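## Task

Open the drawer of cooler COLD, lift out the rear cooling block (the one farther from the handle) and set it on deck slot D2, resting flat and within that slot's locators, with each of its 4 loose tubes still in its original bore. Then close the drawer completely; COLD's lamp stays on until it is fully shut. The front block must stay flat in its place with every tube in its bore, and plate P1 must still be on D1 as it is now. Nothing may count as placed if only the gripper is holding it there. Finish by opening the gripper and pulling the arm away.

## Robot and tools

Robot: one six-joint arm with a parallel gripper. Every per-joint list (rows, Joint positions, Joint velocities, Joint targets) uses this order only: waist, shoulder, elbow, forearm roll, wrist pitch, wrist roll. Stated joint ranges (rad): waist -3.491..3.491, shoulder -3.140..3.140, elbow -1.187..4.328, forearm roll -3.316..3.316, wrist pitch -3.140..3.140, wrist roll -3.927..3.927; the true stops may differ by up to 0.010 rad.

Scene frame: origin on the table surface under the arm base, +z upward, +y to the left when facing along +x. The base can be slightly tilted. D1 is the deck slot beside COLD, D2 the slot past D1. COLD is free-standing: it must finish within about a finger width of its start, upright and barely rotated, so pull and push the drawer gently and along its axis.

Gripper: fingers point along its +z, and close along its y. end_effector_position is the point between the pads when shut; fingertips extend about 33 mm past it when closed and 9 mm when fully open, and while closing the tips travel roughly 24 mm farther from the arm, so keep that clearance over surfaces.

A row is 9 numbers, each in [-1, 1]: six joint values, then gripper position, force_limit, speed. Joint values are offsets, not poses, scaled so 1.0 equals 1.983 rad (waist, shoulder), 2.38 rad (elbow), 2.975 rad (forearm roll, wrist pitch, wrist roll). The three gripper values are absolute settings: position +1 is wide open (140 mm), about -0.8 is where the pads touch, -1 closes until blocked; force_limit roughly 14 N at -1, 60 N at 0, 107 N at +1 (for parts up to 40 mm); speed roughly 30, 140, 250 mm/s at -1, 0, +1.

execute_actions(actions): a list of actions; each action is a table of up to 15 rows, one row per 1/30 s control step; if fewer rows are given, the last one repeats to fill 15 steps. Each row's joint offsets are measured from the angles at the start of that action (not from the previous row); for the first action, from the last reported angles. An empty list just returns state and images. An action pushing a joint more than 0.010 rad beyond its range is refused; a malformed action, or a first action failing this check, rejects the whole call with no motion.

move(target, speed, blocking): target is one 9-number row; its joint offsets are measured from the Joint positions in the most recent result showing them. speed is the top rate in rad/s of the joint with the longest travel, 0.01 to 2, default 0.5. Paths run 0.5 to 10 s, all joints finishing together, so the hand follows a curve and ignores obstacles. blocking=false returns after 0.5 s while motion continues; until a result shows it ended, other moves and actions are refused, so use wait or stop. The extra "move:" line reports the ending (done, off_target, moving, held, fault), limits=held or limits=none, and the joint farthest from target.

wait(seconds): 0 to 10; lets time pass holding the last command, returning early if a running move ends. stop(): brakes a running move; fingers continue. zoom_image(camera, region): camera "cam_wrist", region [x0, y0, x1, y1] in image pixels from the top-left, at most 504 by 504. finished_scene(scene): pass the current scene number; it cannot be undone and its result gives the next task. Call it only after releasing and moving clear.

Results: end_effector_position (m) and end_effector_quat_wxyz in the scene frame (can be off, worse at long reach); Joint positions, Joint velocities, Joint targets (rad, rad/s); object_status (0 moving, 1 blocked while opening, 2 blocked while closing, i.e. gripping, 3 reached request or pads met); position_measured in counts (3 open, 230 pads touching, not linear); Flange force (external force on the gripper, including held weight; noisy, "no reading" possible). Extra lines: "joint command not followed" (clearance check altered targets), "joint sent to its limit", MOTOR HOT, fault lines.

Gripping: close with position -1 and confirm object_status 2. To squeeze harder, raise force_limit and switch position between -1 and -0.98.

Motion limits: joint target rates capped at 2.62 (waist, shoulder), 3.14 (elbow), 3.93 rad/s (wrist joints), with 0.5 s to accelerate. Targets are kept within 0.805, 0.966 and 1.21 rad of measured angles (same grouping), and scaled back if they would place the hand over 70 mm from where it is. Big motions may need several actions; an unfinished one must be continued.

Hazards: torque reaching a load limit (139 N m for waist, shoulder, elbow; 34.8 N m for the wrist joints, held weight included) or any external force reaching 150 N halts the arm for 10 s and drops the rest of the call. The arm is stiff, so even a small overshoot into a firm surface can fault; approach contacts slowly. Keep blocks level so loose tubes stay seated, do not slam the drawer, and never let anything leave the table. Brief tugs on a held part or pushes on loose items can occur. The arm holds its last command while you think, and holding loads warms motors.

Camera: cam_wrist, fisheye, 504x504, K=[[383.904, 0, 254.269], [0, 382.369, 253.708], [0, 0, 1]], D=[0.2, 0, 0, 0]; its pose follows the reported joints, with errors of about 0.5 degrees and 2.5 mm.

Each tool is called after "Emit:" by a JSON object that holds its "api" and its "payload", one argument or row to a line.

## Session

Emit:
{"api": "execute_actions", "payload": {
  "actions": []
}}

Scene clock: 0.00 s.
end_effector_position=(+0.8663, +0.2497, +0.2527) position_measured=3 object_status=3 end_effector_quat_wxyz=(-0.026, +0.729, -0.682, -0.044)
Joint names: [waist, shoulder, elbow, forearm roll, wrist pitch, wrist roll]
Joint positions: [ 0.158  0.354  1.042 -0.291 -1.571 -0.244]
Joint velocities: [-0.     0.001  0.001  0.     0.     0.   ]
Flange force (N, the push that the arm receives, along the gripper's own x y z axes): no reading
Joint targets: [0.158 0.354 1.042 -0.291 -1.571 -0.244]

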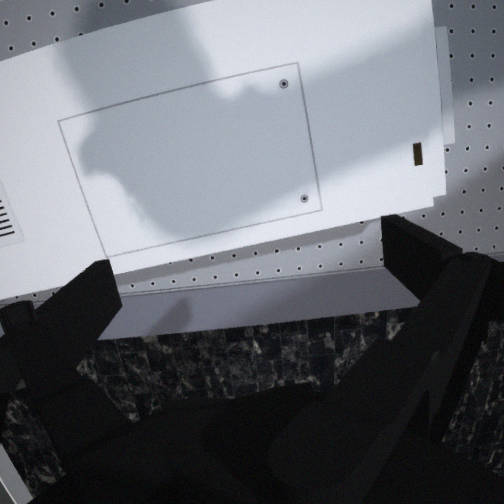

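Emit:
{"api": "move", "payload": {
  "target": [-0.15,-0.15,0,0,0,0,1,0,0]
}}

Emit:
{"api": "move", "payload": {
  "target": [-0.15,0,0,0,-0.1,0,1,0,0]
}}

Scene clock: 4.27 s.
end_effector_position=(+0.8928, +0.1354, +0.5369) position_measured=3 object_status=3 end_effector_quat_wxyz=(-0.117, +0.675, -0.716, +0.133)
Joint names: [waist, shoulder, elbow, forearm roll, wrist pitch, wrist roll]
Joint positions: [-0.139  0.057  1.042 -0.291 -1.571 -0.244]
Joint velocities: [-0.002 -0.004  0.001 -0.001 -0.    -0.001]
Flange force (N, the push that the arm receives, along the gripper's own x y z axes): no reading
Joint targets: [-0.139 0.057 1.042 -0.291 -1.571 -0.244]
move: done; limits=none; farthest joint: the shoulder, 0.001 radians from its target (0.298 radians at the start)
camera_calibration (this result's frames):
cam_wrist: T_world_to_cam=[[-0.917886, 0.199614, -0.342987, 0.976953], [0.0988479, 0.952046, 0.289546, -0.362762], [0.384337, 0.231867, -0.893601, 0.290188], [0, 0, 0, 1]] pos_world=[0.821059, 0.0830678, 0.699432]

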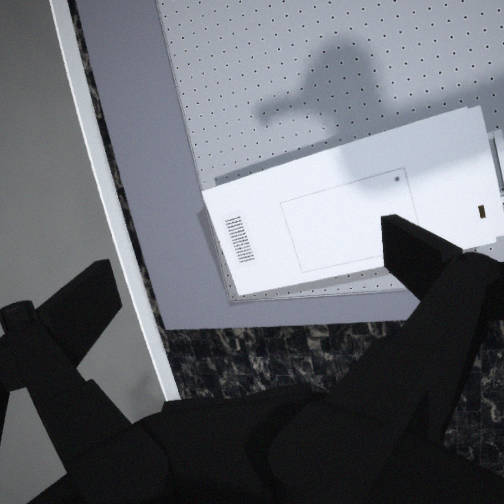

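Scene clock: 5.37 s.
end_effector_position=(+0.7749, -0.0162, +0.5857) position_measured=3 object_status=3 end_effector_quat_wxyz=(-0.033, -0.587, +0.796, -0.145)
Joint names: [waist, shoulder, elbow, forearm roll, wrist pitch, wrist roll]
Joint positions: [-0.437  0.057  1.042 -0.291 -1.869 -0.244]
Joint velocities: [-0.001 -0.     0.001  0.001 -0.001 -0.   ]
Flange force (N, the push that the arm receives, along the gripper's own x y z axes): no reading
Joint targets: [-0.437 0.057 1.042 -0.291 -1.869 -0.244]
move: done; limits=none; farthest joint: the waist, 0.000 radians from its target (0.297 radians at the start)
camera_calibration (this result's frames):
cam_wrist: T_world_to_cam=[[-0.888014, 0.404107, -0.219383, 0.823476], [0.398496, 0.914394, 0.0713042, -0.325829], [0.229417, -0.0241042, -0.97303, 0.57674], [0, 0, 0, 1]] pos_world=[0.728786, -0.020935, 0.765075]

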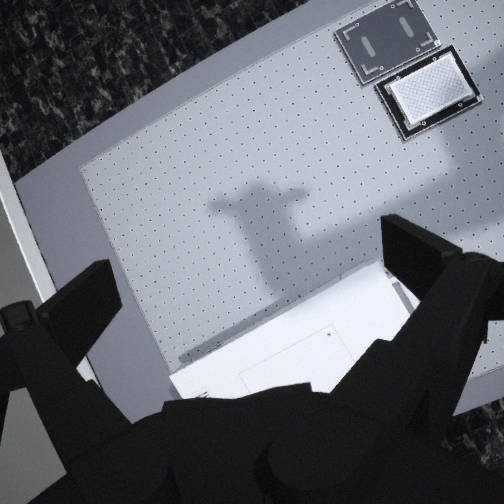

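Emit:
{"api": "move", "payload": {
  "target": [0.38,-0.248,-0.5,0.066,0.239,-0.049,1,0,0],
  "speed": 1
}}

Scene clock: 11.07 s.
end_effector_position=(+0.6002, +0.1695, +0.2798) position_measured=3 object_status=3 end_effector_quat_wxyz=(-0.000, +0.709, -0.705, +0.000)
Joint names: [waist, shoulder, elbow, forearm roll, wrist pitch, wrist roll]
Joint positions: [ 0.317 -0.435 -0.148 -0.095 -1.158 -0.39 ]
Joint velocities: [ 0.001 -0.001  0.     0.001  0.    -0.   ]
Flange force (N, the push that the arm receives, along the gripper's own x y z axes): [1.2 0.9 -3.0]
Joint targets: [0.317 -0.435 -0.148 -0.095 -1.158 -0.390]
move: done; limits=none; farthest joint: the waist, 0.000 radians from its target (0.753 radians at the start)
camera_calibration (this result's frames):
cam_wrist: T_world_to_cam=[[-0.989909, 0.14165, 0.00398145, 0.569365], [0.137523, 0.953532, 0.268074, -0.309244], [0.0341762, 0.265916, -0.96339, 0.388926], [0, 0, 0, 1]] pos_world=[0.592856, 0.110802, 0.455321]

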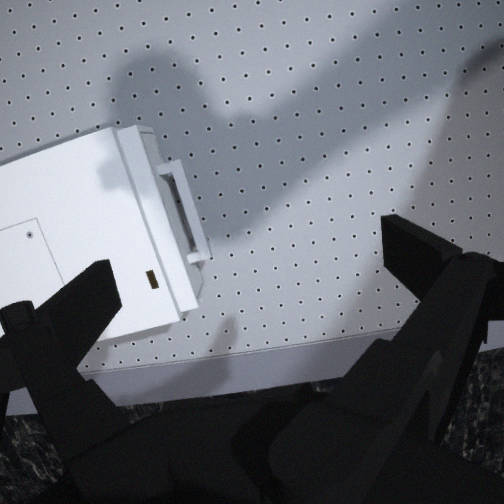

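Emit:
{"api": "zoom_image", "payload": {
  "camera": "cam_wrist",
  "region": [90,110,250,320]
}}

Region (90, 110, 250, 320) of cam_wrist's 504x504 image, scaled by 2.400, with more detail than that image has; it fills the left 384 columns of this view, and the rest is white.

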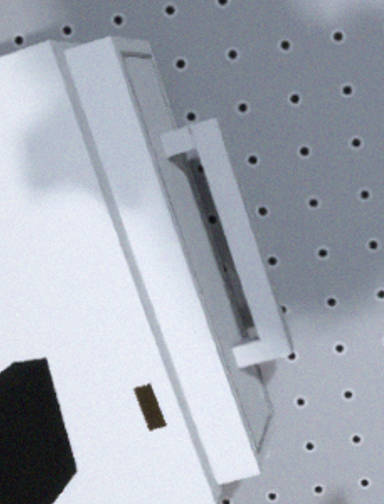

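Emit:
{"api": "move", "payload": {
  "target": [-0.0303,0.1555,0.0375,-0.0198,0.0709,-0.4534,1,0,0],
  "speed": 1
}}

Scene clock: 17.17 s.
end_effector_position=(+0.6641, +0.1624, +0.1500) position_measured=3 object_status=3 end_effector_quat_wxyz=(+0.001, -0.065, +0.998, -0.000)
Joint names: [waist, shoulder, elbow, forearm roll, wrist pitch, wrist roll]
Joint positions: [ 0.257 -0.126 -0.059 -0.154 -0.947 -1.738]
Joint velocities: [ 0.     0.001  0.     0.     0.    -0.001]
Flange force (N, the push that the arm receives, along the gripper's own x y z axes): [2.8 -1.7 -4.7]
Joint targets: [0.257 -0.126 -0.059 -0.154 -0.947 -1.738]
move: done; limits=none; farthest joint: the waist, 0.000 radians from its target (0.060 radians at the start)
camera_calibration (this result's frames):
cam_wrist: T_world_to_cam=[[0.0183996, 0.99982, 0.00456471, -0.174901], [0.962898, -0.0189492, 0.269201, -0.666847], [0.269239, -0.000557849, -0.963073, 0.150749], [0, 0, 0, 1]] pos_world=[0.604735, 0.162317, 0.325497]

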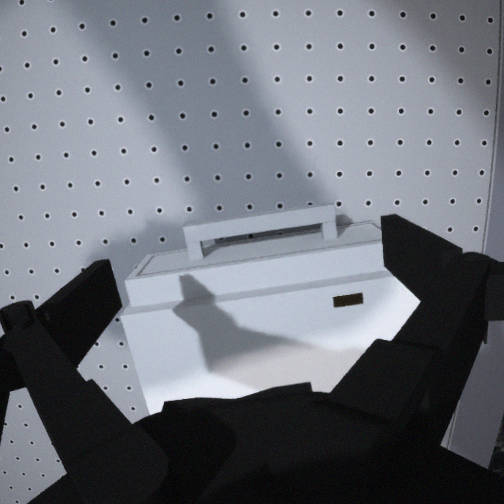

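Emit:
{"api": "move", "payload": {
  "target": [0.0187,0.083,-0.0129,0.0019,0.0669,-0.003,1,0,0],
  "speed": 0.25
}}

Scene clock: 21.93 s.
end_effector_position=(+0.6621, +0.1650, +0.0455) position_measured=3 object_status=3 end_effector_quat_wxyz=(+0.001, -0.065, +0.998, -0.000)
Joint names: [waist, shoulder, elbow, forearm roll, wrist pitch, wrist roll]
Joint positions: [ 0.294  0.038 -0.09  -0.148 -0.748 -1.747]
Joint velocities: [ 0.     0.002 -0.001 -0.     0.001 -0.   ]
Flange force (N, the push that the arm receives, along the gripper's own x y z axes): [1.3 -0.8 -3.4]
Joint targets: [0.294 0.038 -0.090 -0.148 -0.748 -1.747]
move: done; limits=none; farthest joint: the shoulder, 0.001 radians from its target (0.165 radians at the start)
camera_calibration (this result's frames):
cam_wrist: T_world_to_cam=[[0.017361, 0.999839, 0.00449623, -0.17629], [0.962792, -0.0179303, 0.269649, -0.636901], [0.269686, -0.000352448, -0.962948, 0.0502585], [0, 0, 0, 1]] pos_world=[0.60271, 0.164859, 0.220928]

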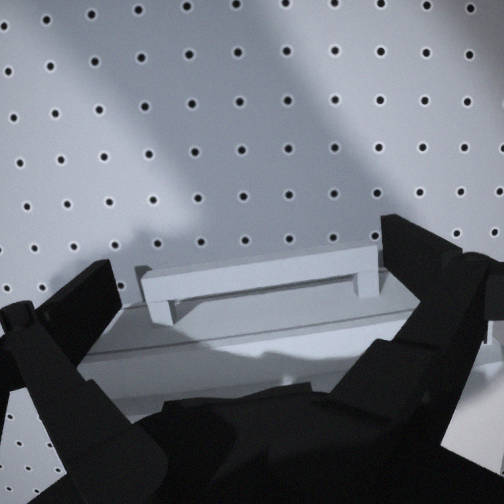

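Emit:
{"api": "execute_actions", "payload": {
  "actions": [
    [[0.0042,0.001,0.0021,0.0027,-0.001,-0.004,1,0,0]],
    [[0,0,0,0,0,0,-1,0,-0.6]],
    [[0,0,0,0,0,0,-1,0,-0.6]]
  ]
}}

Scene clock: 24.10 s.
end_effector_position=(+0.6633, +0.1698, +0.0455) position_measured=62 object_status=2 end_effector_quat_wxyz=(+0.001, -0.066, +0.998, -0.000)
Joint names: [waist, shoulder, elbow, forearm roll, wrist pitch, wrist roll]
Joint positions: [ 0.303  0.04  -0.084 -0.14  -0.751 -1.759]
Joint velocities: [-0.    -0.001  0.001 -0.001 -0.    -0.   ]
Flange force (N, the push that the arm receives, along the gripper's own x y z axes): [7.7 35.9 -38.0]
Flange force at the end of the 1st action (N, along the gripper's axes at the end of the call): [-1.0 -2.6 -4.1]
Flange force at the end of the 2nd action (N, along the gripper's axes at the end of the call): [7.4 32.4 -21.9]
Joint targets: [0.303 0.040 -0.084 -0.140 -0.751 -1.759]
camera_calibration (this result's frames):
cam_wrist: T_world_to_cam=[[0.016384, 0.999855, 0.00458114, -0.18046], [0.963097, -0.0170124, 0.268617, -0.638217], [0.268656, 0.000011075, -0.963236, 0.0505776], [0, 0, 0, 1]] pos_world=[0.604034, 0.169576, 0.220981]

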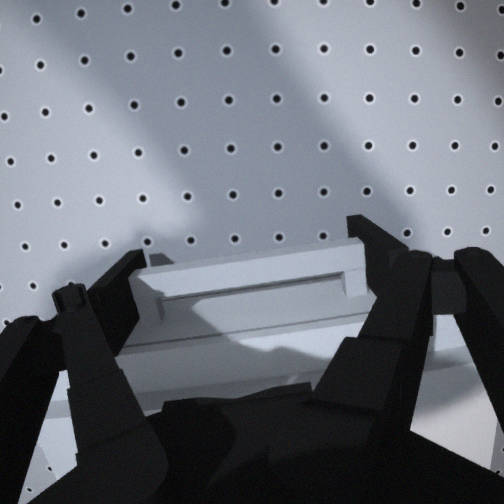

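Emit:
{"api": "execute_actions", "payload": {
  "actions": [
    [[0.0019,-0.0007,0.0012,0.0013,-0.0015,-0.002,-1,0,-0.6]]
  ]
}}

Scene clock: 25.20 s.
end_effector_position=(+0.6637, +0.1720, +0.0468) position_measured=63 object_status=2 end_effector_quat_wxyz=(+0.000, -0.066, +0.998, -0.000)
Joint names: [waist, shoulder, elbow, forearm roll, wrist pitch, wrist roll]
Joint positions: [ 0.306  0.039 -0.082 -0.136 -0.755 -1.765]
Joint velocities: [-0.     0.    -0.    -0.001 -0.     0.   ]
Flange force (N, the push that the arm receives, along the gripper's own x y z axes): [8.7 -6.9 25.4]
Joint targets: [0.306 0.039 -0.082 -0.136 -0.755 -1.765]
camera_calibration (this result's frames):
cam_wrist: T_world_to_cam=[[0.0162768, 0.999858, 0.00441937, -0.182615], [0.963386, -0.0168658, 0.267586, -0.639108], [0.267622, -0.0000978873, -0.963524, 0.0524758], [0, 0, 0, 1]] pos_world=[0.604637, 0.171815, 0.222385]

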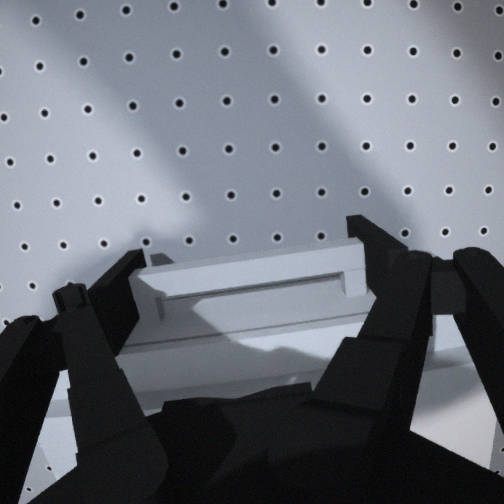

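Emit:
{"api": "move", "payload": {
  "target": [0.005,-0.013,-0.0212,0.0018,0.0087,-0.0039,-1,0,-0.6],
  "speed": 0.05
}}

Scene clock: 27.73 s.
end_effector_position=(+0.6488, +0.1698, +0.0463) position_measured=63 object_status=2 end_effector_quat_wxyz=(+0.000, -0.065, +0.998, +0.000)
Joint names: [waist, shoulder, elbow, forearm roll, wrist pitch, wrist roll]
Joint positions: [ 0.316  0.013 -0.132 -0.131 -0.73  -1.777]
Joint velocities: [-0.    -0.001 -0.001  0.001  0.001 -0.   ]
Flange force (N, the push that the arm receives, along the gripper's own x y z axes): [1.3 3.6 16.6]
Joint targets: [0.316 0.013 -0.132 -0.131 -0.730 -1.777]
move: done; limits=none; farthest joint: the wrist pitch, 0.001 radians from its target (0.026 radians at the start)
camera_calibration (this result's frames):
cam_wrist: T_world_to_cam=[[0.018585, 0.999816, 0.00472427, -0.181743], [0.963319, -0.0191714, 0.267674, -0.624216], [0.267716, -0.00042375, -0.963498, 0.0559594], [0, 0, 0, 1]] pos_world=[0.589716, 0.169767, 0.221862]

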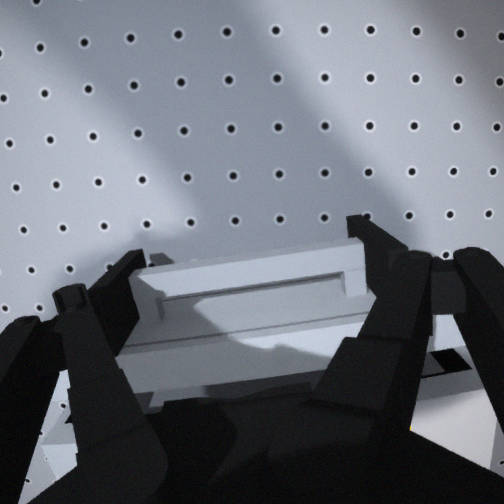

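Emit:
{"api": "move", "payload": {
  "target": [0.01785,-0.03944,-0.06227,0.00854,0.0254,-0.01563,-1,0,-0.6],
  "speed": 0.1
}}

Emit:
{"api": "move", "payload": {
  "target": [0.02915,-0.05144,-0.08122,0.01855,0.03207,-0.03,-1,0,-0.6],
  "speed": 0.1
}}

Scene clock: 31.53 s.
end_effector_position=(+0.6047, +0.1643, +0.0461) position_measured=63 object_status=2 end_effector_quat_wxyz=(+0.001, -0.062, +0.998, +0.000)
Joint names: [waist, shoulder, elbow, forearm roll, wrist pitch, wrist roll]
Joint positions: [ 0.352 -0.065 -0.28  -0.106 -0.654 -1.823]
Joint velocities: [-0.    -0.001 -0.001  0.002  0.     0.   ]
Flange force (N, the push that the arm receives, along the gripper's own x y z axes): [-0.4 15.8 3.7]
Joint targets: [0.352 -0.065 -0.280 -0.106 -0.654 -1.823]
move: done; limits=none; farthest joint: the waist, 0.000 radians from its target (0.035 radians at the start)
camera_calibration (this result's frames):
cam_wrist: T_world_to_cam=[[0.0238364, 0.999701, 0.00550823, -0.178604], [0.962707, -0.0244389, 0.26944, -0.580628], [0.269494, -0.00111966, -0.963002, 0.0665951], [0, 0, 0, 1]] pos_world=[0.545285, 0.164435, 0.221559]

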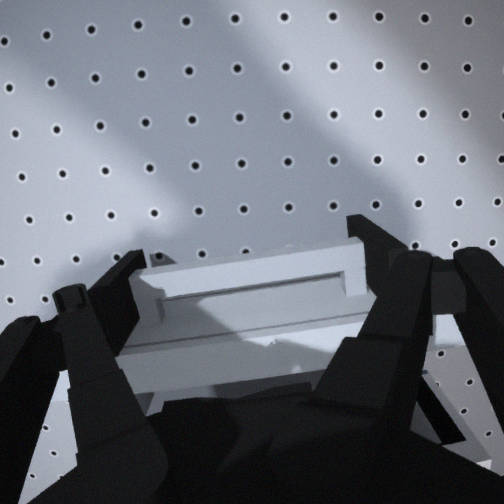

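Scene clock: 33.83 s.
end_effector_position=(+0.5456, +0.1566, +0.0459) position_measured=63 object_status=2 end_effector_quat_wxyz=(+0.001, -0.060, +0.998, +0.000)
Joint names: [waist, shoulder, elbow, forearm roll, wrist pitch, wrist roll]
Joint positions: [ 0.41  -0.167 -0.473 -0.05  -0.559 -1.912]
Joint velocities: [ 0.001 -0.    -0.001  0.001  0.    -0.   ]
Flange force (N, the push that the arm receives, along the gripper's own x y z axes): [-3.9 29.1 -9.2]
Joint targets: [0.410 -0.167 -0.473 -0.050 -0.559 -1.912]
move: done; limits=none; farthest joint: the waist, 0.000 radians from its target (0.058 radians at the start)
camera_calibration (this result's frames):
cam_wrist: T_world_to_cam=[[0.0278552, 0.999597, 0.00555088, -0.171653], [0.962599, -0.0283205, 0.269446, -0.523219], [0.269495, -0.00216221, -0.962999, 0.0825191], [0, 0, 0, 1]] pos_world=[0.486193, 0.156945, 0.221398]

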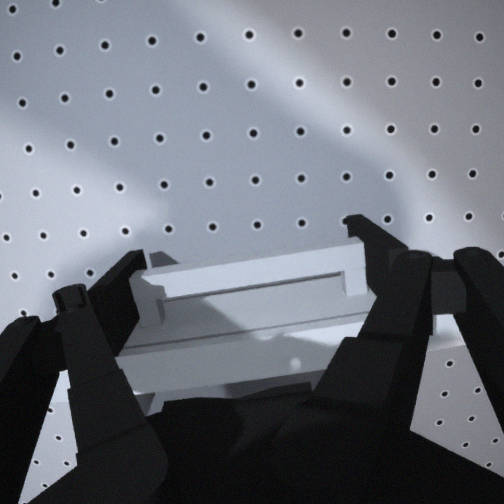

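Emit:
{"api": "move", "payload": {
  "target": [0.0407,-0.0543,-0.0854,0.0365,0.0322,-0.0474,-1,0,-0.6],
  "speed": 0.1
}}

Scene clock: 39.13 s.
end_effector_position=(+0.4859, +0.1506, +0.0464) position_measured=63 object_status=2 end_effector_quat_wxyz=(+0.001, -0.068, +0.998, +0.000)
Joint names: [waist, shoulder, elbow, forearm roll, wrist pitch, wrist roll]
Joint positions: [ 0.49  -0.275 -0.677  0.058 -0.463 -2.053]
Joint velocities: [ 0.    -0.001  0.    -0.     0.001 -0.001]
Flange force (N, the push that the arm receives, along the gripper's own x y z axes): no reading
Joint targets: [0.490 -0.275 -0.677 0.058 -0.463 -2.053]
move: done; limits=none; farthest joint: the waist, 0.000 radians from its target (0.081 radians at the start)
camera_calibration (this result's frames):
cam_wrist: T_world_to_cam=[[0.0126778, 0.999905, 0.00546752, -0.15665], [0.962804, -0.013683, 0.269853, -0.468366], [0.269902, 0.00184301, -0.962886, 0.0981991], [0, 0, 0, 1]] pos_world=[0.426426, 0.150045, 0.221801]

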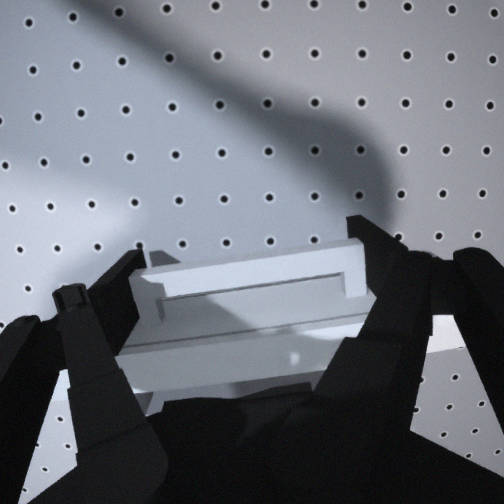

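Emit:
{"api": "execute_actions", "payload": {
  "actions": [
    [[0,0,0,0,0,0,1,0,0]],
    [[0,-0.06,0,0,-0.04,0,1,0,0]],
    [[0,-0.06,0.01,0,-0.048,0,1,0,0]],
    [[0,-0.05,0.02,0,-0.05,0,1,0,0]]
  ]
}}

Emit:
{"api": "move", "payload": {
  "target": [-0.087,0.089,0.192,-0.0514,-0.096,0.075,1,0,0],
  "speed": 0.7
}}

Scene clock: 41.77 s.
end_effector_position=(+0.4925, +0.1426, +0.1922) position_measured=3 object_status=3 end_effector_quat_wxyz=(+0.005, -0.060, +0.998, -0.008)
Joint names: [waist, shoulder, elbow, forearm roll, wrist pitch, wrist roll]
Joint positions: [ 0.49  -0.611 -0.605  0.058 -0.873 -2.053]
Joint velocities: [ 0.    -0.003  0.    -0.    -0.002 -0.   ]
Flange force (N, the push that the arm receives, along the gripper's own x y z axes): no reading
Flange force at the end of the 1st action (N, along the gripper's axes at the end of the call): no reading
Flange force at the end of the 2nd action (N, along the gripper's axes at the end of the call): no reading
Flange force at the end of the 3rd action (N, along the gripper's axes at the end of the call): no reading
Joint targets: [0.490 -0.612 -0.605 0.058 -0.873 -2.053]
camera_calibration (this result's frames):
cam_wrist: T_world_to_cam=[[0.0273762, 0.999564, -0.0110392, -0.153552], [0.960241, -0.0232267, 0.278203, -0.513238], [0.277826, -0.0182164, -0.960459, 0.23537], [0, 0, 0, 1]] pos_world=[0.431644, 0.145852, 0.367153]

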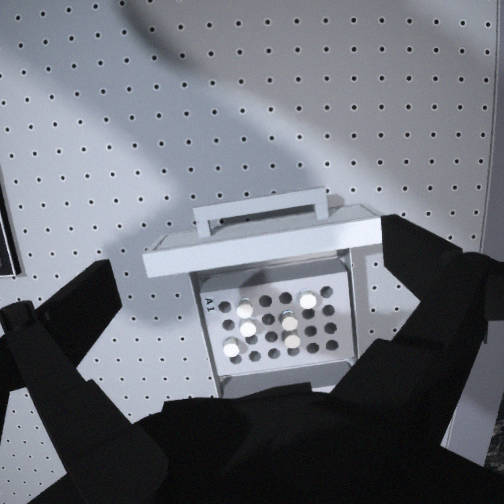

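Scene clock: 42.97 s.
end_effector_position=(+0.5998, +0.1697, +0.2797) position_measured=3 object_status=3 end_effector_quat_wxyz=(-0.000, -0.068, +0.998, +0.000)
Joint names: [waist, shoulder, elbow, forearm roll, wrist pitch, wrist roll]
Joint positions: [ 0.318 -0.435 -0.148 -0.095 -1.159 -1.83 ]
Joint velocities: [-0.001  0.001  0.001 -0.001 -0.001  0.001]
Flange force (N, the push that the arm receives, along the gripper's own x y z axes): [3.6 -2.0 -1.5]
Joint targets: [0.318 -0.435 -0.148 -0.095 -1.159 -1.830]
move: done; limits=none; farthest joint: the shoulder, 0.001 radians from its target (0.177 radians at the start)
camera_calibration (this result's frames):
cam_wrist: T_world_to_cam=[[0.0113516, 0.999922, 0.0051507, -0.177554], [0.963506, -0.0123156, 0.267404, -0.640762], [0.267446, 0.00192727, -0.963571, 0.293795], [0, 0, 0, 1]] pos_world=[0.540819, 0.169083, 0.455349]

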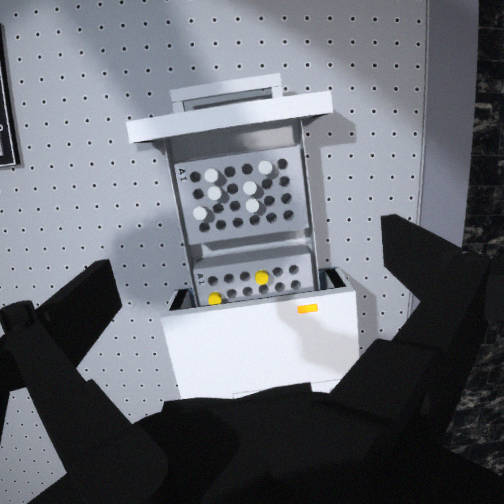

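Emit:
{"api": "move", "payload": {
  "target": [0.087,-0.06,-0.2,0.0515,0.12,-0.075,1,0,0],
  "speed": 0.7
}}

Emit:
{"api": "move", "payload": {
  "target": [0,0.141,-0.0222,0,0.1141,0,1,0,0],
  "speed": 0.3
}}

Emit:
{"api": "execute_actions", "payload": {
  "actions": [
    [[0,0,0,0,0,0,-1,-0.3,-0.6]],
    [[0,0,0,0,0,0,-1,-0.3,-0.6]]
  ]
}}

Scene clock: 45.27 s.
end_effector_position=(+0.4916, +0.1439, +0.1646) position_measured=3 object_status=3 end_effector_quat_wxyz=(+0.002, -0.062, +0.998, -0.008)
Joint names: [waist, shoulder, elbow, forearm roll, wrist pitch, wrist roll]
Joint positions: [ 0.49  -0.554 -0.624  0.058 -0.802 -2.053]
Joint velocities: [ 0.    -0.    -0.003  0.001  0.001 -0.001]
Flange force (N, the push that the arm receives, along the gripper's own x y z axes): no reading
Joint targets: [0.490 -0.554 -0.624 0.058 -0.802 -2.053]
move: done; limits=none; farthest joint: the waist, 0.000 radians from its target (0.173 radians at the start)
camera_calibration (this result's frames):
cam_wrist: T_world_to_cam=[[0.0238979, 0.999645, -0.0117922, -0.153334], [0.961898, -0.0197787, 0.272691, -0.505044], [0.27236, -0.0178597, -0.96203, 0.212037], [0, 0, 0, 1]] pos_world=[0.431715, 0.147077, 0.339899]

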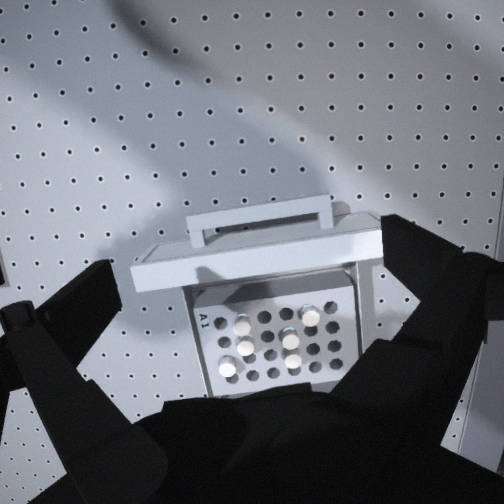

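Scene clock: 56.27 s.
end_effector_position=(+0.4929, +0.1504, +0.0822) position_measured=3 object_status=3 end_effector_quat_wxyz=(+0.003, -0.067, +0.998, -0.003)
Joint names: [waist, shoulder, elbow, forearm roll, wrist pitch, wrist roll]
Joint positions: [ 0.489 -0.359 -0.658  0.061 -0.567 -2.053]
Joint velocities: [ 0.     0.     0.001 -0.    -0.     0.   ]
Flange force (N, the push that the arm receives, along the gripper's own x y z axes): no reading
Joint targets: [0.489 -0.359 -0.658 0.061 -0.567 -2.053]
FORCE FAULT: contact force on the arm reached its limit, and the arm stopped for 10 seconds. The contact can be on any part of the arm, not only on its tool. That time counts as 20 of the actions that you can send in this scene. The arm's remaining commands of this call were not run. The arm holds still and accepts commands again. Move the arm away from the contact; if what it grips holds it there, let go first. Pushing or pulling that hard again can fault the arm again.
move: fault; limits=none; farthest joint: the wrist pitch, 0.104 radians from its target (0.339 radians at the start)
camera_calibration (this result's frames):
cam_wrist: T_world_to_cam=[[0.0136719, 0.999905, -0.00168919, -0.156609], [0.961946, -0.0126918, 0.272946, -0.484745], [0.272898, -0.0053566, -0.962028, 0.130359], [0, 0, 0, 1]] pos_world=[0.432864, 0.15114, 0.257454]

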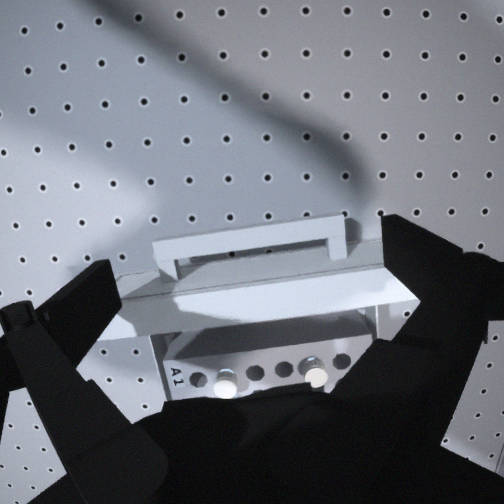

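not run: a fault stop came before this call.

Emit:
{"api": "execute_actions", "payload": {
  "actions": [
    [[0,-0.012,0,0,-0.008,0,1,0,0]],
    [[0.008,-0.011,-0.0172,0.008,0.0064,-0.0114,1,0,0]],
    []
  ]
}}

Scene clock: 57.73 s.
end_effector_position=(+0.4815, +0.1468, +0.0897) position_measured=3 object_status=3 end_effector_quat_wxyz=(+0.004, -0.066, +0.998, -0.004)
Joint names: [waist, shoulder, elbow, forearm roll, wrist pitch, wrist roll]
Joint positions: [ 0.505 -0.405 -0.699  0.085 -0.572 -2.087]
Joint velocities: [ 0.    -0.001 -0.002  0.001  0.    -0.001]
Flange force (N, the push that the arm receives, along the gripper's own x y z axes): no reading
Flange force at the end of the 1st action (N, along the gripper's axes at the end of the call): no reading
Joint targets: [0.505 -0.405 -0.699 0.085 -0.572 -2.087]
camera_calibration (this result's frames):
cam_wrist: T_world_to_cam=[[0.0156305, 0.999872, -0.00343308, -0.153641], [0.961239, -0.0140811, 0.275356, -0.475574], [0.275273, -0.00760395, -0.961336, 0.139763], [0, 0, 0, 1]] pos_world=[0.421069, 0.147988, 0.264784]

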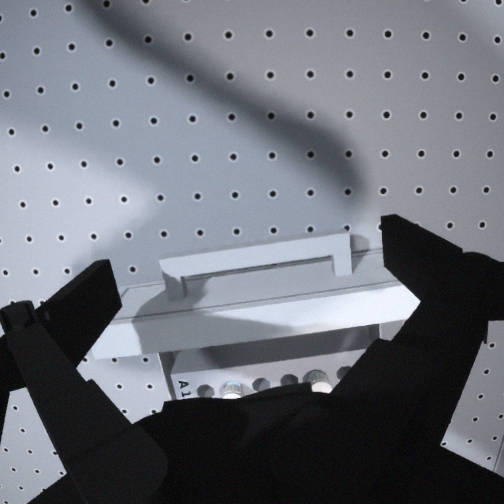

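Emit:
{"api": "move", "payload": {
  "target": [-0.0048,0.062,0.0034,-0.0064,0.0388,0.0077,1,0,0],
  "speed": 0.1
}}

Emit:
{"api": "execute_actions", "payload": {
  "actions": [
    [[0,0,0,0,0,0,-1,-0.3,-0.6]],
    [[0,0,0,0,0,0,-1,-0.3,-0.6]]
  ]
}}

Emit:
{"api": "move", "payload": {
  "target": [0.0474,-0.0572,-0.0929,0.0639,0.0314,-0.0813,-1,-0.3,-0.6],
  "speed": 0.08
}}

Scene clock: 77.80 s.
end_effector_position=(+0.4814, +0.1497, +0.0461) position_measured=3 object_status=3 end_effector_quat_wxyz=(+0.001, -0.068, +0.998, +0.000)
Joint names: [waist, shoulder, elbow, forearm roll, wrist pitch, wrist roll]
Joint positions: [ 0.495 -0.282 -0.691  0.066 -0.456 -2.064]
Joint velocities: [ 0.     0.002 -0.002  0.001  0.001  0.   ]
Flange force (N, the push that the arm receives, along the gripper's own x y z axes): no reading
Joint targets: [0.495 -0.282 -0.691 0.066 -0.456 -2.064]
move: done; limits=none; farthest joint: the waist, 0.000 radians from its target (0.010 radians at the start)
camera_calibration (this result's frames):
cam_wrist: T_world_to_cam=[[0.0122264, 0.999912, 0.00523518, -0.155431], [0.962989, -0.0131845, 0.26922, -0.464129], [0.269265, 0.00174982, -0.963065, 0.0995175], [0, 0, 0, 1]] pos_world=[0.422055, 0.149124, 0.221608]

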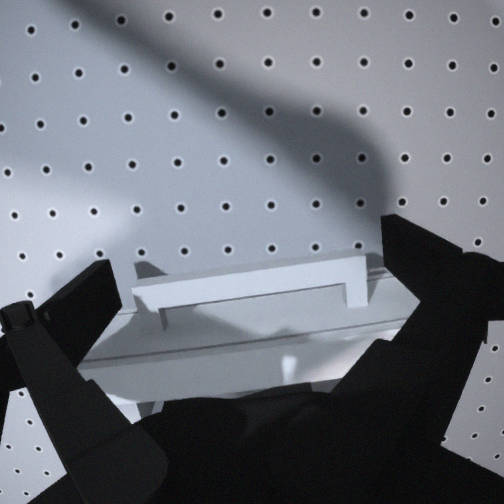

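Scene clock: 78.80 s.
end_effector_position=(+0.4815, +0.1497, +0.0461) position_measured=61 object_status=2 end_effector_quat_wxyz=(+0.001, -0.068, +0.998, +0.000)
Joint names: [waist, shoulder, elbow, forearm roll, wrist pitch, wrist roll]
Joint positions: [ 0.495 -0.282 -0.691  0.066 -0.456 -2.064]
Joint velocities: [ 0.001 -0.    -0.002 -0.    -0.     0.   ]
Flange force (N, the push that the arm receives, along the gripper's own x y z axes): no reading
Flange force at the end of the 1st action (N, along the gripper's axes at the end of the call): no reading
Joint targets: [0.495 -0.282 -0.691 0.066 -0.456 -2.064]
camera_calibration (this result's frames):
cam_wrist: T_world_to_cam=[[0.0122747, 0.99991, 0.00534719, -0.155531], [0.962953, -0.0132614, 0.269342, -0.464204], [0.269389, 0.00184299, -0.96303, 0.0994361], [0, 0, 0, 1]] pos_world=[0.422129, 0.149177, 0.221621]

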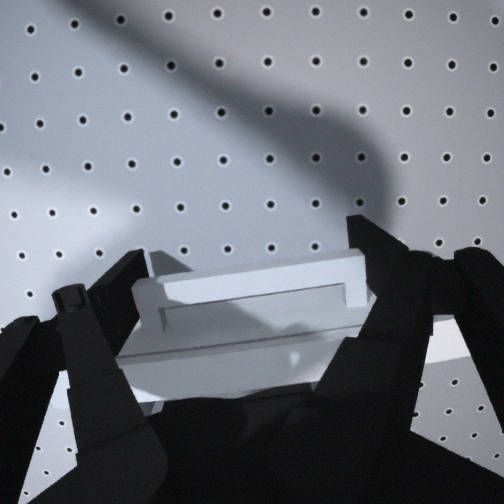

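Scene clock: 82.17 s.
end_effector_position=(+0.4214, +0.1425, +0.0459) position_measured=62 object_status=2 end_effector_quat_wxyz=(+0.001, -0.073, +0.997, +0.000)
Joint names: [waist, shoulder, elbow, forearm roll, wrist pitch, wrist roll]
Joint positions: [ 0.589 -0.395 -0.912  0.256 -0.363 -2.306]
Joint velocities: [ 0.001 -0.001 -0.001  0.002  0.001 -0.001]
Flange force (N, the push that the arm receives, along the gripper's own x y z axes): no reading
Joint targets: [0.589 -0.395 -0.912 0.256 -0.363 -2.306]
move: done; limits=none; farthest joint: the waist, 0.000 radians from its target (0.094 radians at the start)
camera_calibration (this result's frames):
cam_wrist: T_world_to_cam=[[0.00157522, 0.999985, 0.00527082, -0.143048], [0.963015, -0.00293713, 0.269433, -0.407898], [0.269444, 0.00465146, -0.963005, 0.114933], [0, 0, 0, 1]] pos_world=[0.36207, 0.141313, 0.221336]

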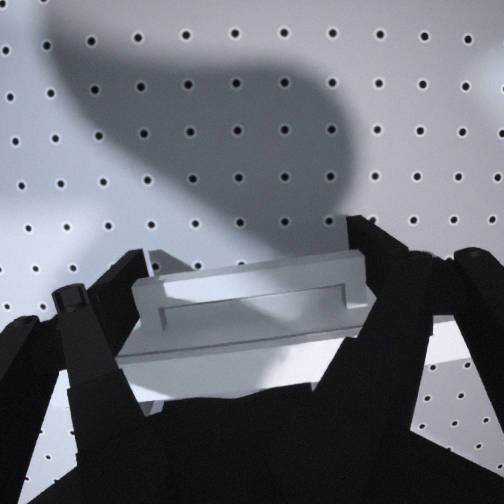

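Emit:
{"api": "execute_actions", "payload": {
  "actions": [
    [[0,0,0,0,0,0,1,0,0]],
    [[0,-0.05,-0.008,0,-0.03,0,1,0,0]],
    [[0,-0.06,0,0,-0.04,0,1,0,0]],
    [[0,-0.07,0.01,0,-0.055,0,1,0,0]],
    [[0,-0.07,0.03,0,-0.07,0,1,0,0]]
  ]
}}

Emit:
{"api": "move", "payload": {
  "target": [-0.137,0.23,0.289,-0.118,-0.0723,0.688,1,0,0],
  "speed": 1.2
}}

Scene clock: 85.37 s.
end_effector_position=(+0.4405, +0.0859, +0.2185) position_measured=3 object_status=3 end_effector_quat_wxyz=(+0.033, -0.030, +0.998, -0.049)
Joint names: [waist, shoulder, elbow, forearm roll, wrist pitch, wrist roll]
Joint positions: [ 0.589 -0.89  -0.836  0.257 -0.942 -2.306]
Joint velocities: [-0.    -0.003  0.002  0.    -0.004 -0.   ]
Flange force (N, the push that the arm receives, along the gripper's own x y z axes): no reading
Flange force at the end of the 1st action (N, along the gripper's axes at the end of the call): no reading
Flange force at the end of the 2nd action (N, along the gripper's axes at the end of the call): no reading
Flange force at the end of the 3rd action (N, along the gripper's axes at the end of the call): no reading
Flange force at the end of the 4th action (N, along the gripper's axes at the end of the call): no reading
Joint targets: [0.589 -0.890 -0.836 0.257 -0.943 -2.306]
camera_calibration (this result's frames):
cam_wrist: T_world_to_cam=[[0.0909548, 0.992315, -0.0838917, -0.106597], [0.938794, -0.0573325, 0.339675, -0.472898], [0.332255, -0.109652, -0.936794, 0.252715], [0, 0, 0, 1]] pos_world=[0.369684, 0.106376, 0.388431]

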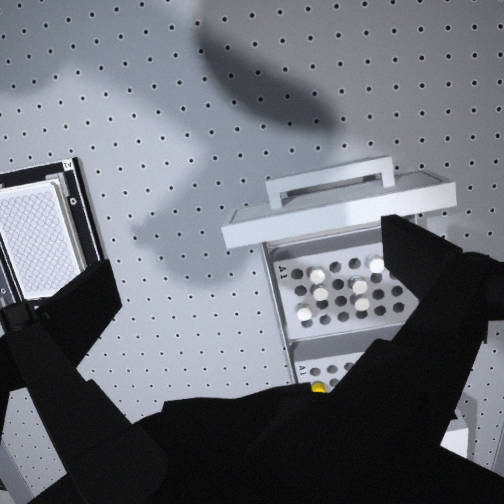

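Scene clock: 87.77 s.
end_effector_position=(+0.6001, +0.1696, +0.2792) position_measured=3 object_status=3 end_effector_quat_wxyz=(-0.000, +0.754, -0.657, -0.000)
Joint names: [waist, shoulder, elbow, forearm roll, wrist pitch, wrist roll]
Joint positions: [ 0.318 -0.434 -0.148 -0.094 -1.158 -0.259]
Joint velocities: [-0.001 -0.    -0.001  0.    -0.     0.   ]
Flange force (N, the push that the arm receives, along the gripper's own x y z axes): [5.3 -0.9 -3.4]
Joint targets: [0.318 -0.434 -0.148 -0.094 -1.158 -0.259]
move: done; limits=none; farthest joint: the waist, 0.000 radians from its target (0.272 radians at the start)
camera_calibration (this result's frames):
cam_wrist: T_world_to_cam=[[-0.999925, 0.0112686, 0.00471473, 0.597183], [0.0121196, 0.963422, 0.267713, -0.23556], [-0.00152551, 0.267751, -0.963487, 0.409524], [0, 0, 0, 1]] pos_world=[0.600618, 0.110564, 0.454818]

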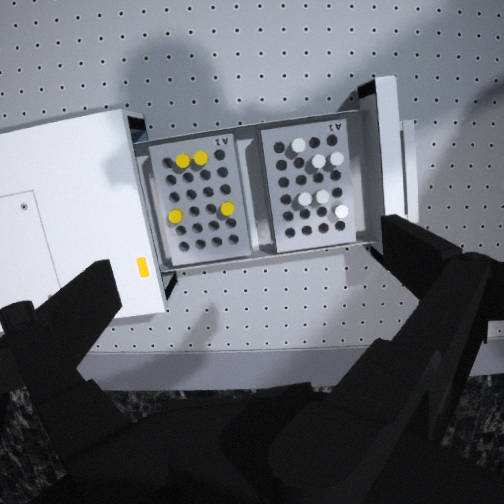

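Emit:
{"api": "zoom_image", "payload": {
  "camera": "cam_wrist",
  "region": [110,90,390,310]
}}

Region (110, 90, 390, 310) of cam_wrist's 504x504 image, scaled by 1.800, with more detail than that image has; it fills the top 396 rows of this view, and the rest is white.

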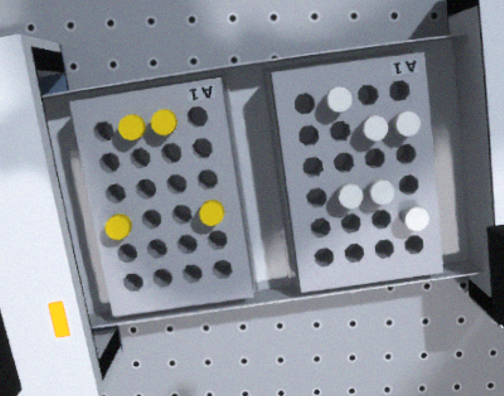

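Emit:
{"api": "move", "payload": {
  "target": [0.171,-0.126,-0.311,0.104,0.16,-0.696,1,0,0],
  "speed": 1.2
}}

Emit:
{"api": "move", "payload": {
  "target": [-0.0336,0.1446,-0.0118,0.0148,0.1078,0.003,1,0,0],
  "speed": 0.15
}}

Emit:
{"api": "execute_actions", "payload": {
  "actions": [
    [[0,0,0,0,0,0,-1,-0.5,-0.6]],
    [[0,0,0,0,0,0,-1,-0.5,-0.6]]
  ]
}}

Scene clock: 94.87 s.
end_effector_position=(+0.4179, +0.1427, +0.1309) position_measured=3 object_status=3 end_effector_quat_wxyz=(+0.001, -0.051, +0.999, -0.000)
Joint names: [waist, shoulder, elbow, forearm roll, wrist pitch, wrist roll]
Joint positions: [ 0.657 -0.684 -0.889  0.215 -0.682 -2.33 ]
Joint velocities: [-0.     0.     0.     0.001  0.    -0.001]
Flange force (N, the push that the arm receives, along the gripper's own x y z axes): no reading
Joint targets: [0.657 -0.684 -0.889 0.215 -0.682 -2.330]
move: done; limits=none; farthest joint: the waist, 0.000 radians from its target (0.339 radians at the start)
camera_calibration (this result's frames):
cam_wrist: T_world_to_cam=[[0.0456749, 0.998948, 0.00419471, -0.161832], [0.961807, -0.0451105, 0.269987, -0.420959], [0.269892, -0.00829713, -0.962855, 0.199465], [0, 0, 0, 1]] pos_world=[0.358439, 0.144327, 0.306388]

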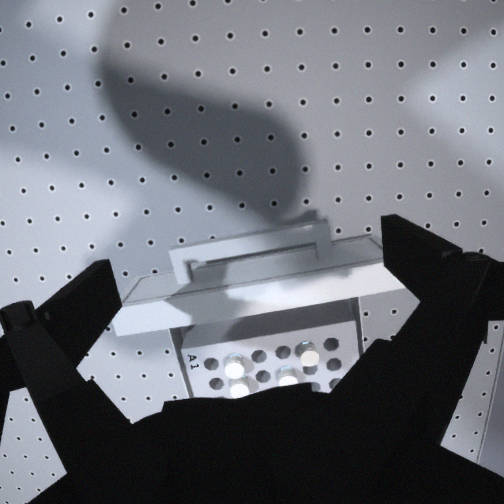

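Scene clock: 97.40 s.
end_effector_position=(+0.4200, +0.1418, +0.0457) position_measured=3 object_status=3 end_effector_quat_wxyz=(+0.001, -0.067, +0.998, +0.000)
Joint names: [waist, shoulder, elbow, forearm roll, wrist pitch, wrist roll]
Joint positions: [ 0.59  -0.397 -0.917  0.259 -0.361 -2.321]
Joint velocities: [-0.     0.001 -0.001  0.     0.001  0.   ]
Flange force (N, the push that the arm receives, along the gripper's own x y z axes): no reading
Joint targets: [0.590 -0.397 -0.917 0.259 -0.361 -2.321]
move: done; limits=none; farthest joint: the waist, 0.000 radians from its target (0.066 radians at the start)
camera_calibration (this result's frames):
cam_wrist: T_world_to_cam=[[0.0130834, 0.999902, 0.00503544, -0.147148], [0.963044, -0.0139557, 0.268981, -0.404851], [0.269025, 0.00133017, -0.963132, 0.115786], [0, 0, 0, 1]] pos_world=[0.360665, 0.14133, 0.221156]

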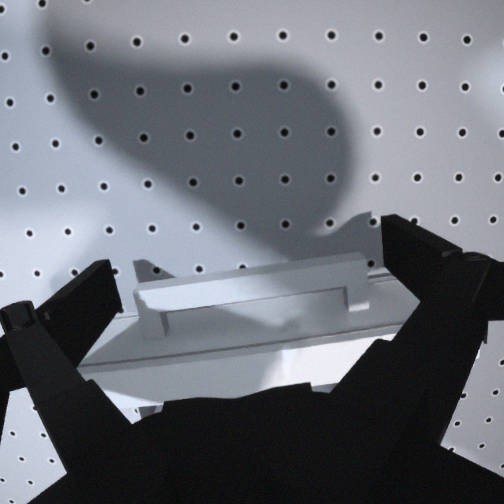

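Scene clock: 98.40 s.
end_effector_position=(+0.4200, +0.1418, +0.0456) position_measured=61 object_status=2 end_effector_quat_wxyz=(+0.001, -0.067, +0.998, +0.000)
Joint names: [waist, shoulder, elbow, forearm roll, wrist pitch, wrist roll]
Joint positions: [ 0.59  -0.397 -0.917  0.259 -0.361 -2.321]
Joint velocities: [-0.001 -0.001  0.001  0.001 -0.    -0.   ]
Flange force (N, the push that the arm receives, along the gripper's own x y z axes): no reading
Flange force at the end of the 1st action (N, along the gripper's axes at the end of the call): no reading
Joint targets: [0.590 -0.397 -0.917 0.259 -0.361 -2.321]
camera_calibration (this result's frames):
cam_wrist: T_world_to_cam=[[0.0129799, 0.999903, 0.00509027, -0.147134], [0.963024, -0.0138709, 0.269058, -0.404889], [0.269102, 0.00140971, -0.963111, 0.115726], [0, 0, 0, 1]] pos_world=[0.360686, 0.141341, 0.221144]

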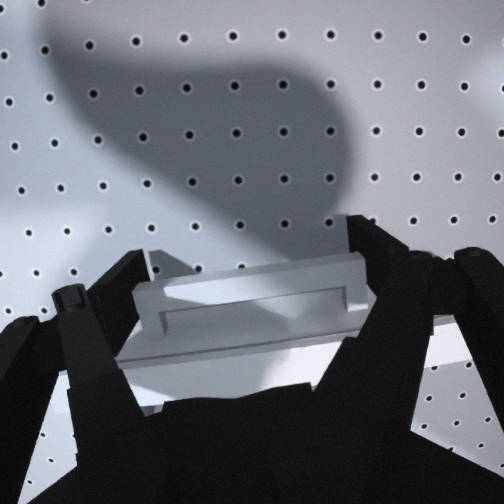

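Emit:
{"api": "move", "payload": {
  "target": [0.0148,-0.0196,-0.0311,0.0275,0.0092,-0.034,-1,-0.5,-0.6],
  "speed": 0.06
}}

Scene clock: 100.90 s.
end_effector_position=(+0.4012, +0.1396, +0.0458) position_measured=61 object_status=2 end_effector_quat_wxyz=(+0.001, -0.068, +0.998, +0.000)
Joint names: [waist, shoulder, elbow, forearm roll, wrist pitch, wrist roll]
Joint positions: [ 0.62  -0.436 -0.99   0.341 -0.333 -2.422]
Joint velocities: [ 0.001  0.    -0.     0.002  0.    -0.001]
Flange force (N, the push that the arm receives, along the gripper's own x y z axes): no reading
Joint targets: [0.620 -0.436 -0.991 0.341 -0.333 -2.422]
move: done; limits=none; farthest joint: the elbow, 0.001 radians from its target (0.074 radians at the start)
camera_calibration (this result's frames):
cam_wrist: T_world_to_cam=[[0.0113223, 0.999919, 0.0058181, -0.144072], [0.962721, -0.0124733, 0.270208, -0.387037], [0.270259, 0.00254184, -0.962784, 0.120308], [0, 0, 0, 1]] pos_world=[0.341726, 0.138927, 0.22125]

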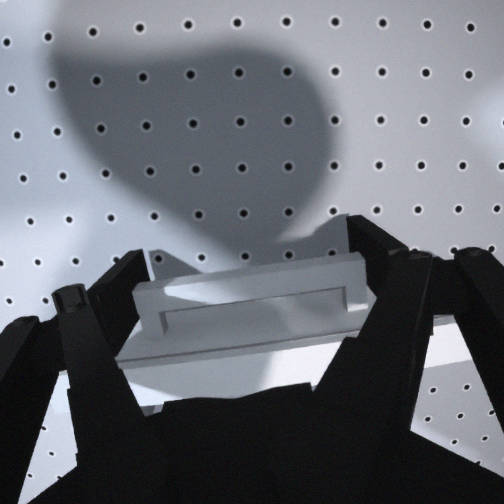

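Emit:
{"api": "execute_actions", "payload": {
  "actions": [
    [[0,0,0,0,0,0,1,0,0]],
    [[0.017,-0.075,0,-0.012,-0.05,0.004,1,0,0]],
    [[0.017,-0.075,0.008,-0.012,-0.056,0.004,1,0,0]],
    [[0.01,-0.05,0.015,-0.008,-0.045,0,1,0,0]]
  ]
}}

Emit:
{"api": "move", "payload": {
  "target": [-0.196,0.201,0.331,-0.1146,-0.1257,0.719,1,0,0],
  "speed": 1.2
}}

Scene clock: 103.47 s.
end_effector_position=(+0.4020, +0.1322, +0.1574) position_measured=3 object_status=3 end_effector_quat_wxyz=(+0.007, -0.040, +0.999, +0.001)
Joint names: [waist, shoulder, elbow, forearm roll, wrist pitch, wrist roll]
Joint positions: [ 0.707 -0.832 -0.936  0.246 -0.782 -2.398]
Joint velocities: [ 0.    -0.002  0.001 -0.    -0.002  0.   ]
Flange force (N, the push that the arm receives, along the gripper's own x y z axes): no reading
Flange force at the end of the 1st action (N, along the gripper's axes at the end of the call): no reading
Flange force at the end of the 2nd action (N, along the gripper's axes at the end of the call): no reading
Flange force at the end of the 3rd action (N, along the gripper's axes at the end of the call): no reading
Joint targets: [0.707 -0.832 -0.936 0.246 -0.782 -2.398]
camera_calibration (this result's frames):
cam_wrist: T_world_to_cam=[[0.068641, 0.997616, 0.00713466, -0.160283], [0.957503, -0.0678858, 0.280319, -0.410188], [0.280135, -0.0124099, -0.95988, 0.225048], [0, 0, 0, 1]] pos_world=[0.340715, 0.134847, 0.332146]

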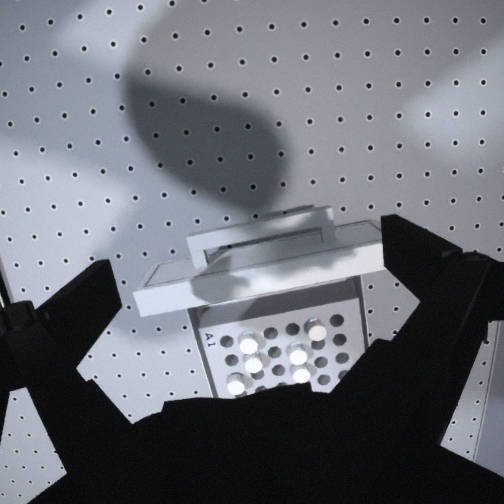

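Scene clock: 105.93 s.
end_effector_position=(+0.6005, +0.1701, +0.2788) position_measured=3 object_status=3 end_effector_quat_wxyz=(-0.001, +0.754, -0.657, -0.000)
Joint names: [waist, shoulder, elbow, forearm roll, wrist pitch, wrist roll]
Joint positions: [ 0.318 -0.433 -0.148 -0.095 -1.156 -0.259]
Joint velocities: [-0.    -0.001 -0.002 -0.001 -0.     0.001]
Flange force (N, the push that the arm receives, along the gripper's own x y z axes): [2.9 2.3 -3.0]
Joint targets: [0.318 -0.433 -0.148 -0.095 -1.156 -0.259]
move: done; limits=none; farthest joint: the waist, 0.000 radians from its target (0.388 radians at the start)
camera_calibration (this result's frames):
cam_wrist: T_world_to_cam=[[-0.999926, 0.0113737, 0.00425519, 0.597632], [0.0120989, 0.963137, 0.268737, -0.236163], [-0.00104178, 0.268769, -0.963204, 0.408435], [0, 0, 0, 1]] pos_world=[0.600871, 0.110885, 0.454329]

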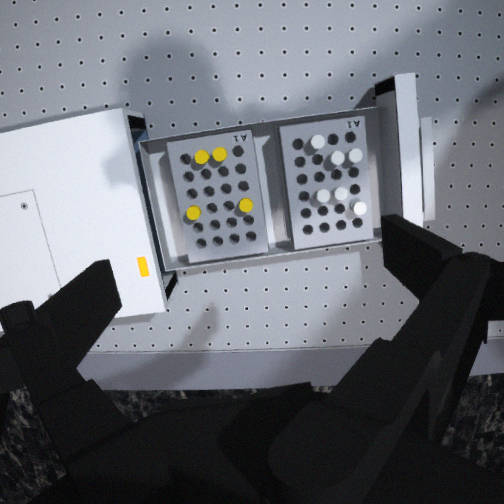

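Emit:
{"api": "move", "payload": {
  "target": [-0.0047,0.137,-0.0088,-0.0087,0.0978,0.0134,0.37,0,0],
  "speed": 0.5
}}

Scene clock: 108.77 s.
end_effector_position=(+0.6341, +0.1678, +0.1302) position_measured=82 object_status=3 end_effector_quat_wxyz=(-0.001, +0.751, -0.660, +0.000)
Joint names: [waist, shoulder, elbow, forearm roll, wrist pitch, wrist roll]
Joint positions: [ 0.309 -0.161 -0.169 -0.121 -0.865 -0.22 ]
Joint velocities: [ 0.     0.001 -0.     0.001  0.001  0.   ]
Flange force (N, the push that the arm receives, along the gripper's own x y z axes): [1.5 2.5 -3.0]
Joint targets: [0.309 -0.161 -0.169 -0.121 -0.865 -0.220]
move: done; limits=none; farthest joint: the waist, 0.000 radians from its target (0.009 radians at the start)
camera_calibration (this result's frames):
cam_wrist: T_world_to_cam=[[-0.999818, 0.018846, 0.0029415, 0.630769], [0.0189443, 0.963167, 0.268236, -0.198687], [0.00222201, 0.268243, -0.963349, 0.263953], [0, 0, 0, 1]] pos_world=[0.633831, 0.108677, 0.305718]

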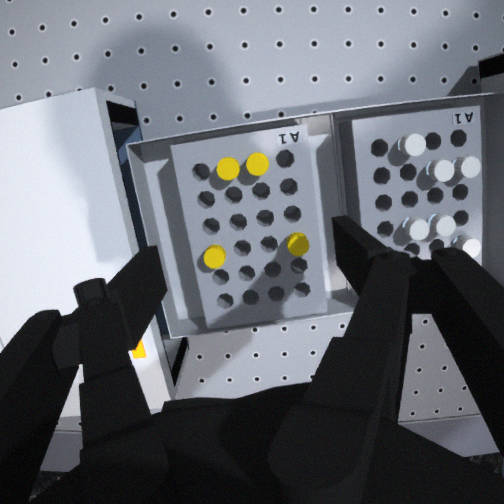

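Emit:
{"api": "zoom_image", "payload": {
  "camera": "cam_wrist",
  "region": [110,90,400,340]
}}

Region (110, 90, 400, 340) of cam_wrist's 504x504 image, scaled by 1.738, with more detail than that image has; it fills the top 434 rows of this view, and the rest is white.

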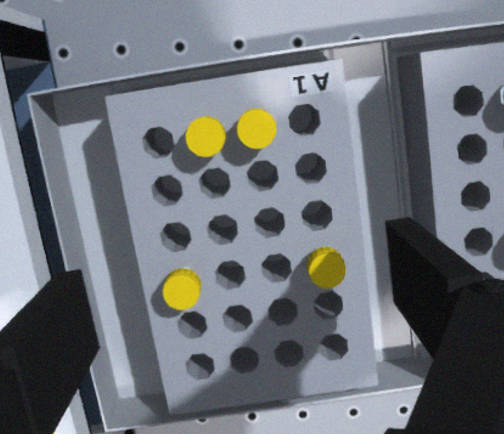

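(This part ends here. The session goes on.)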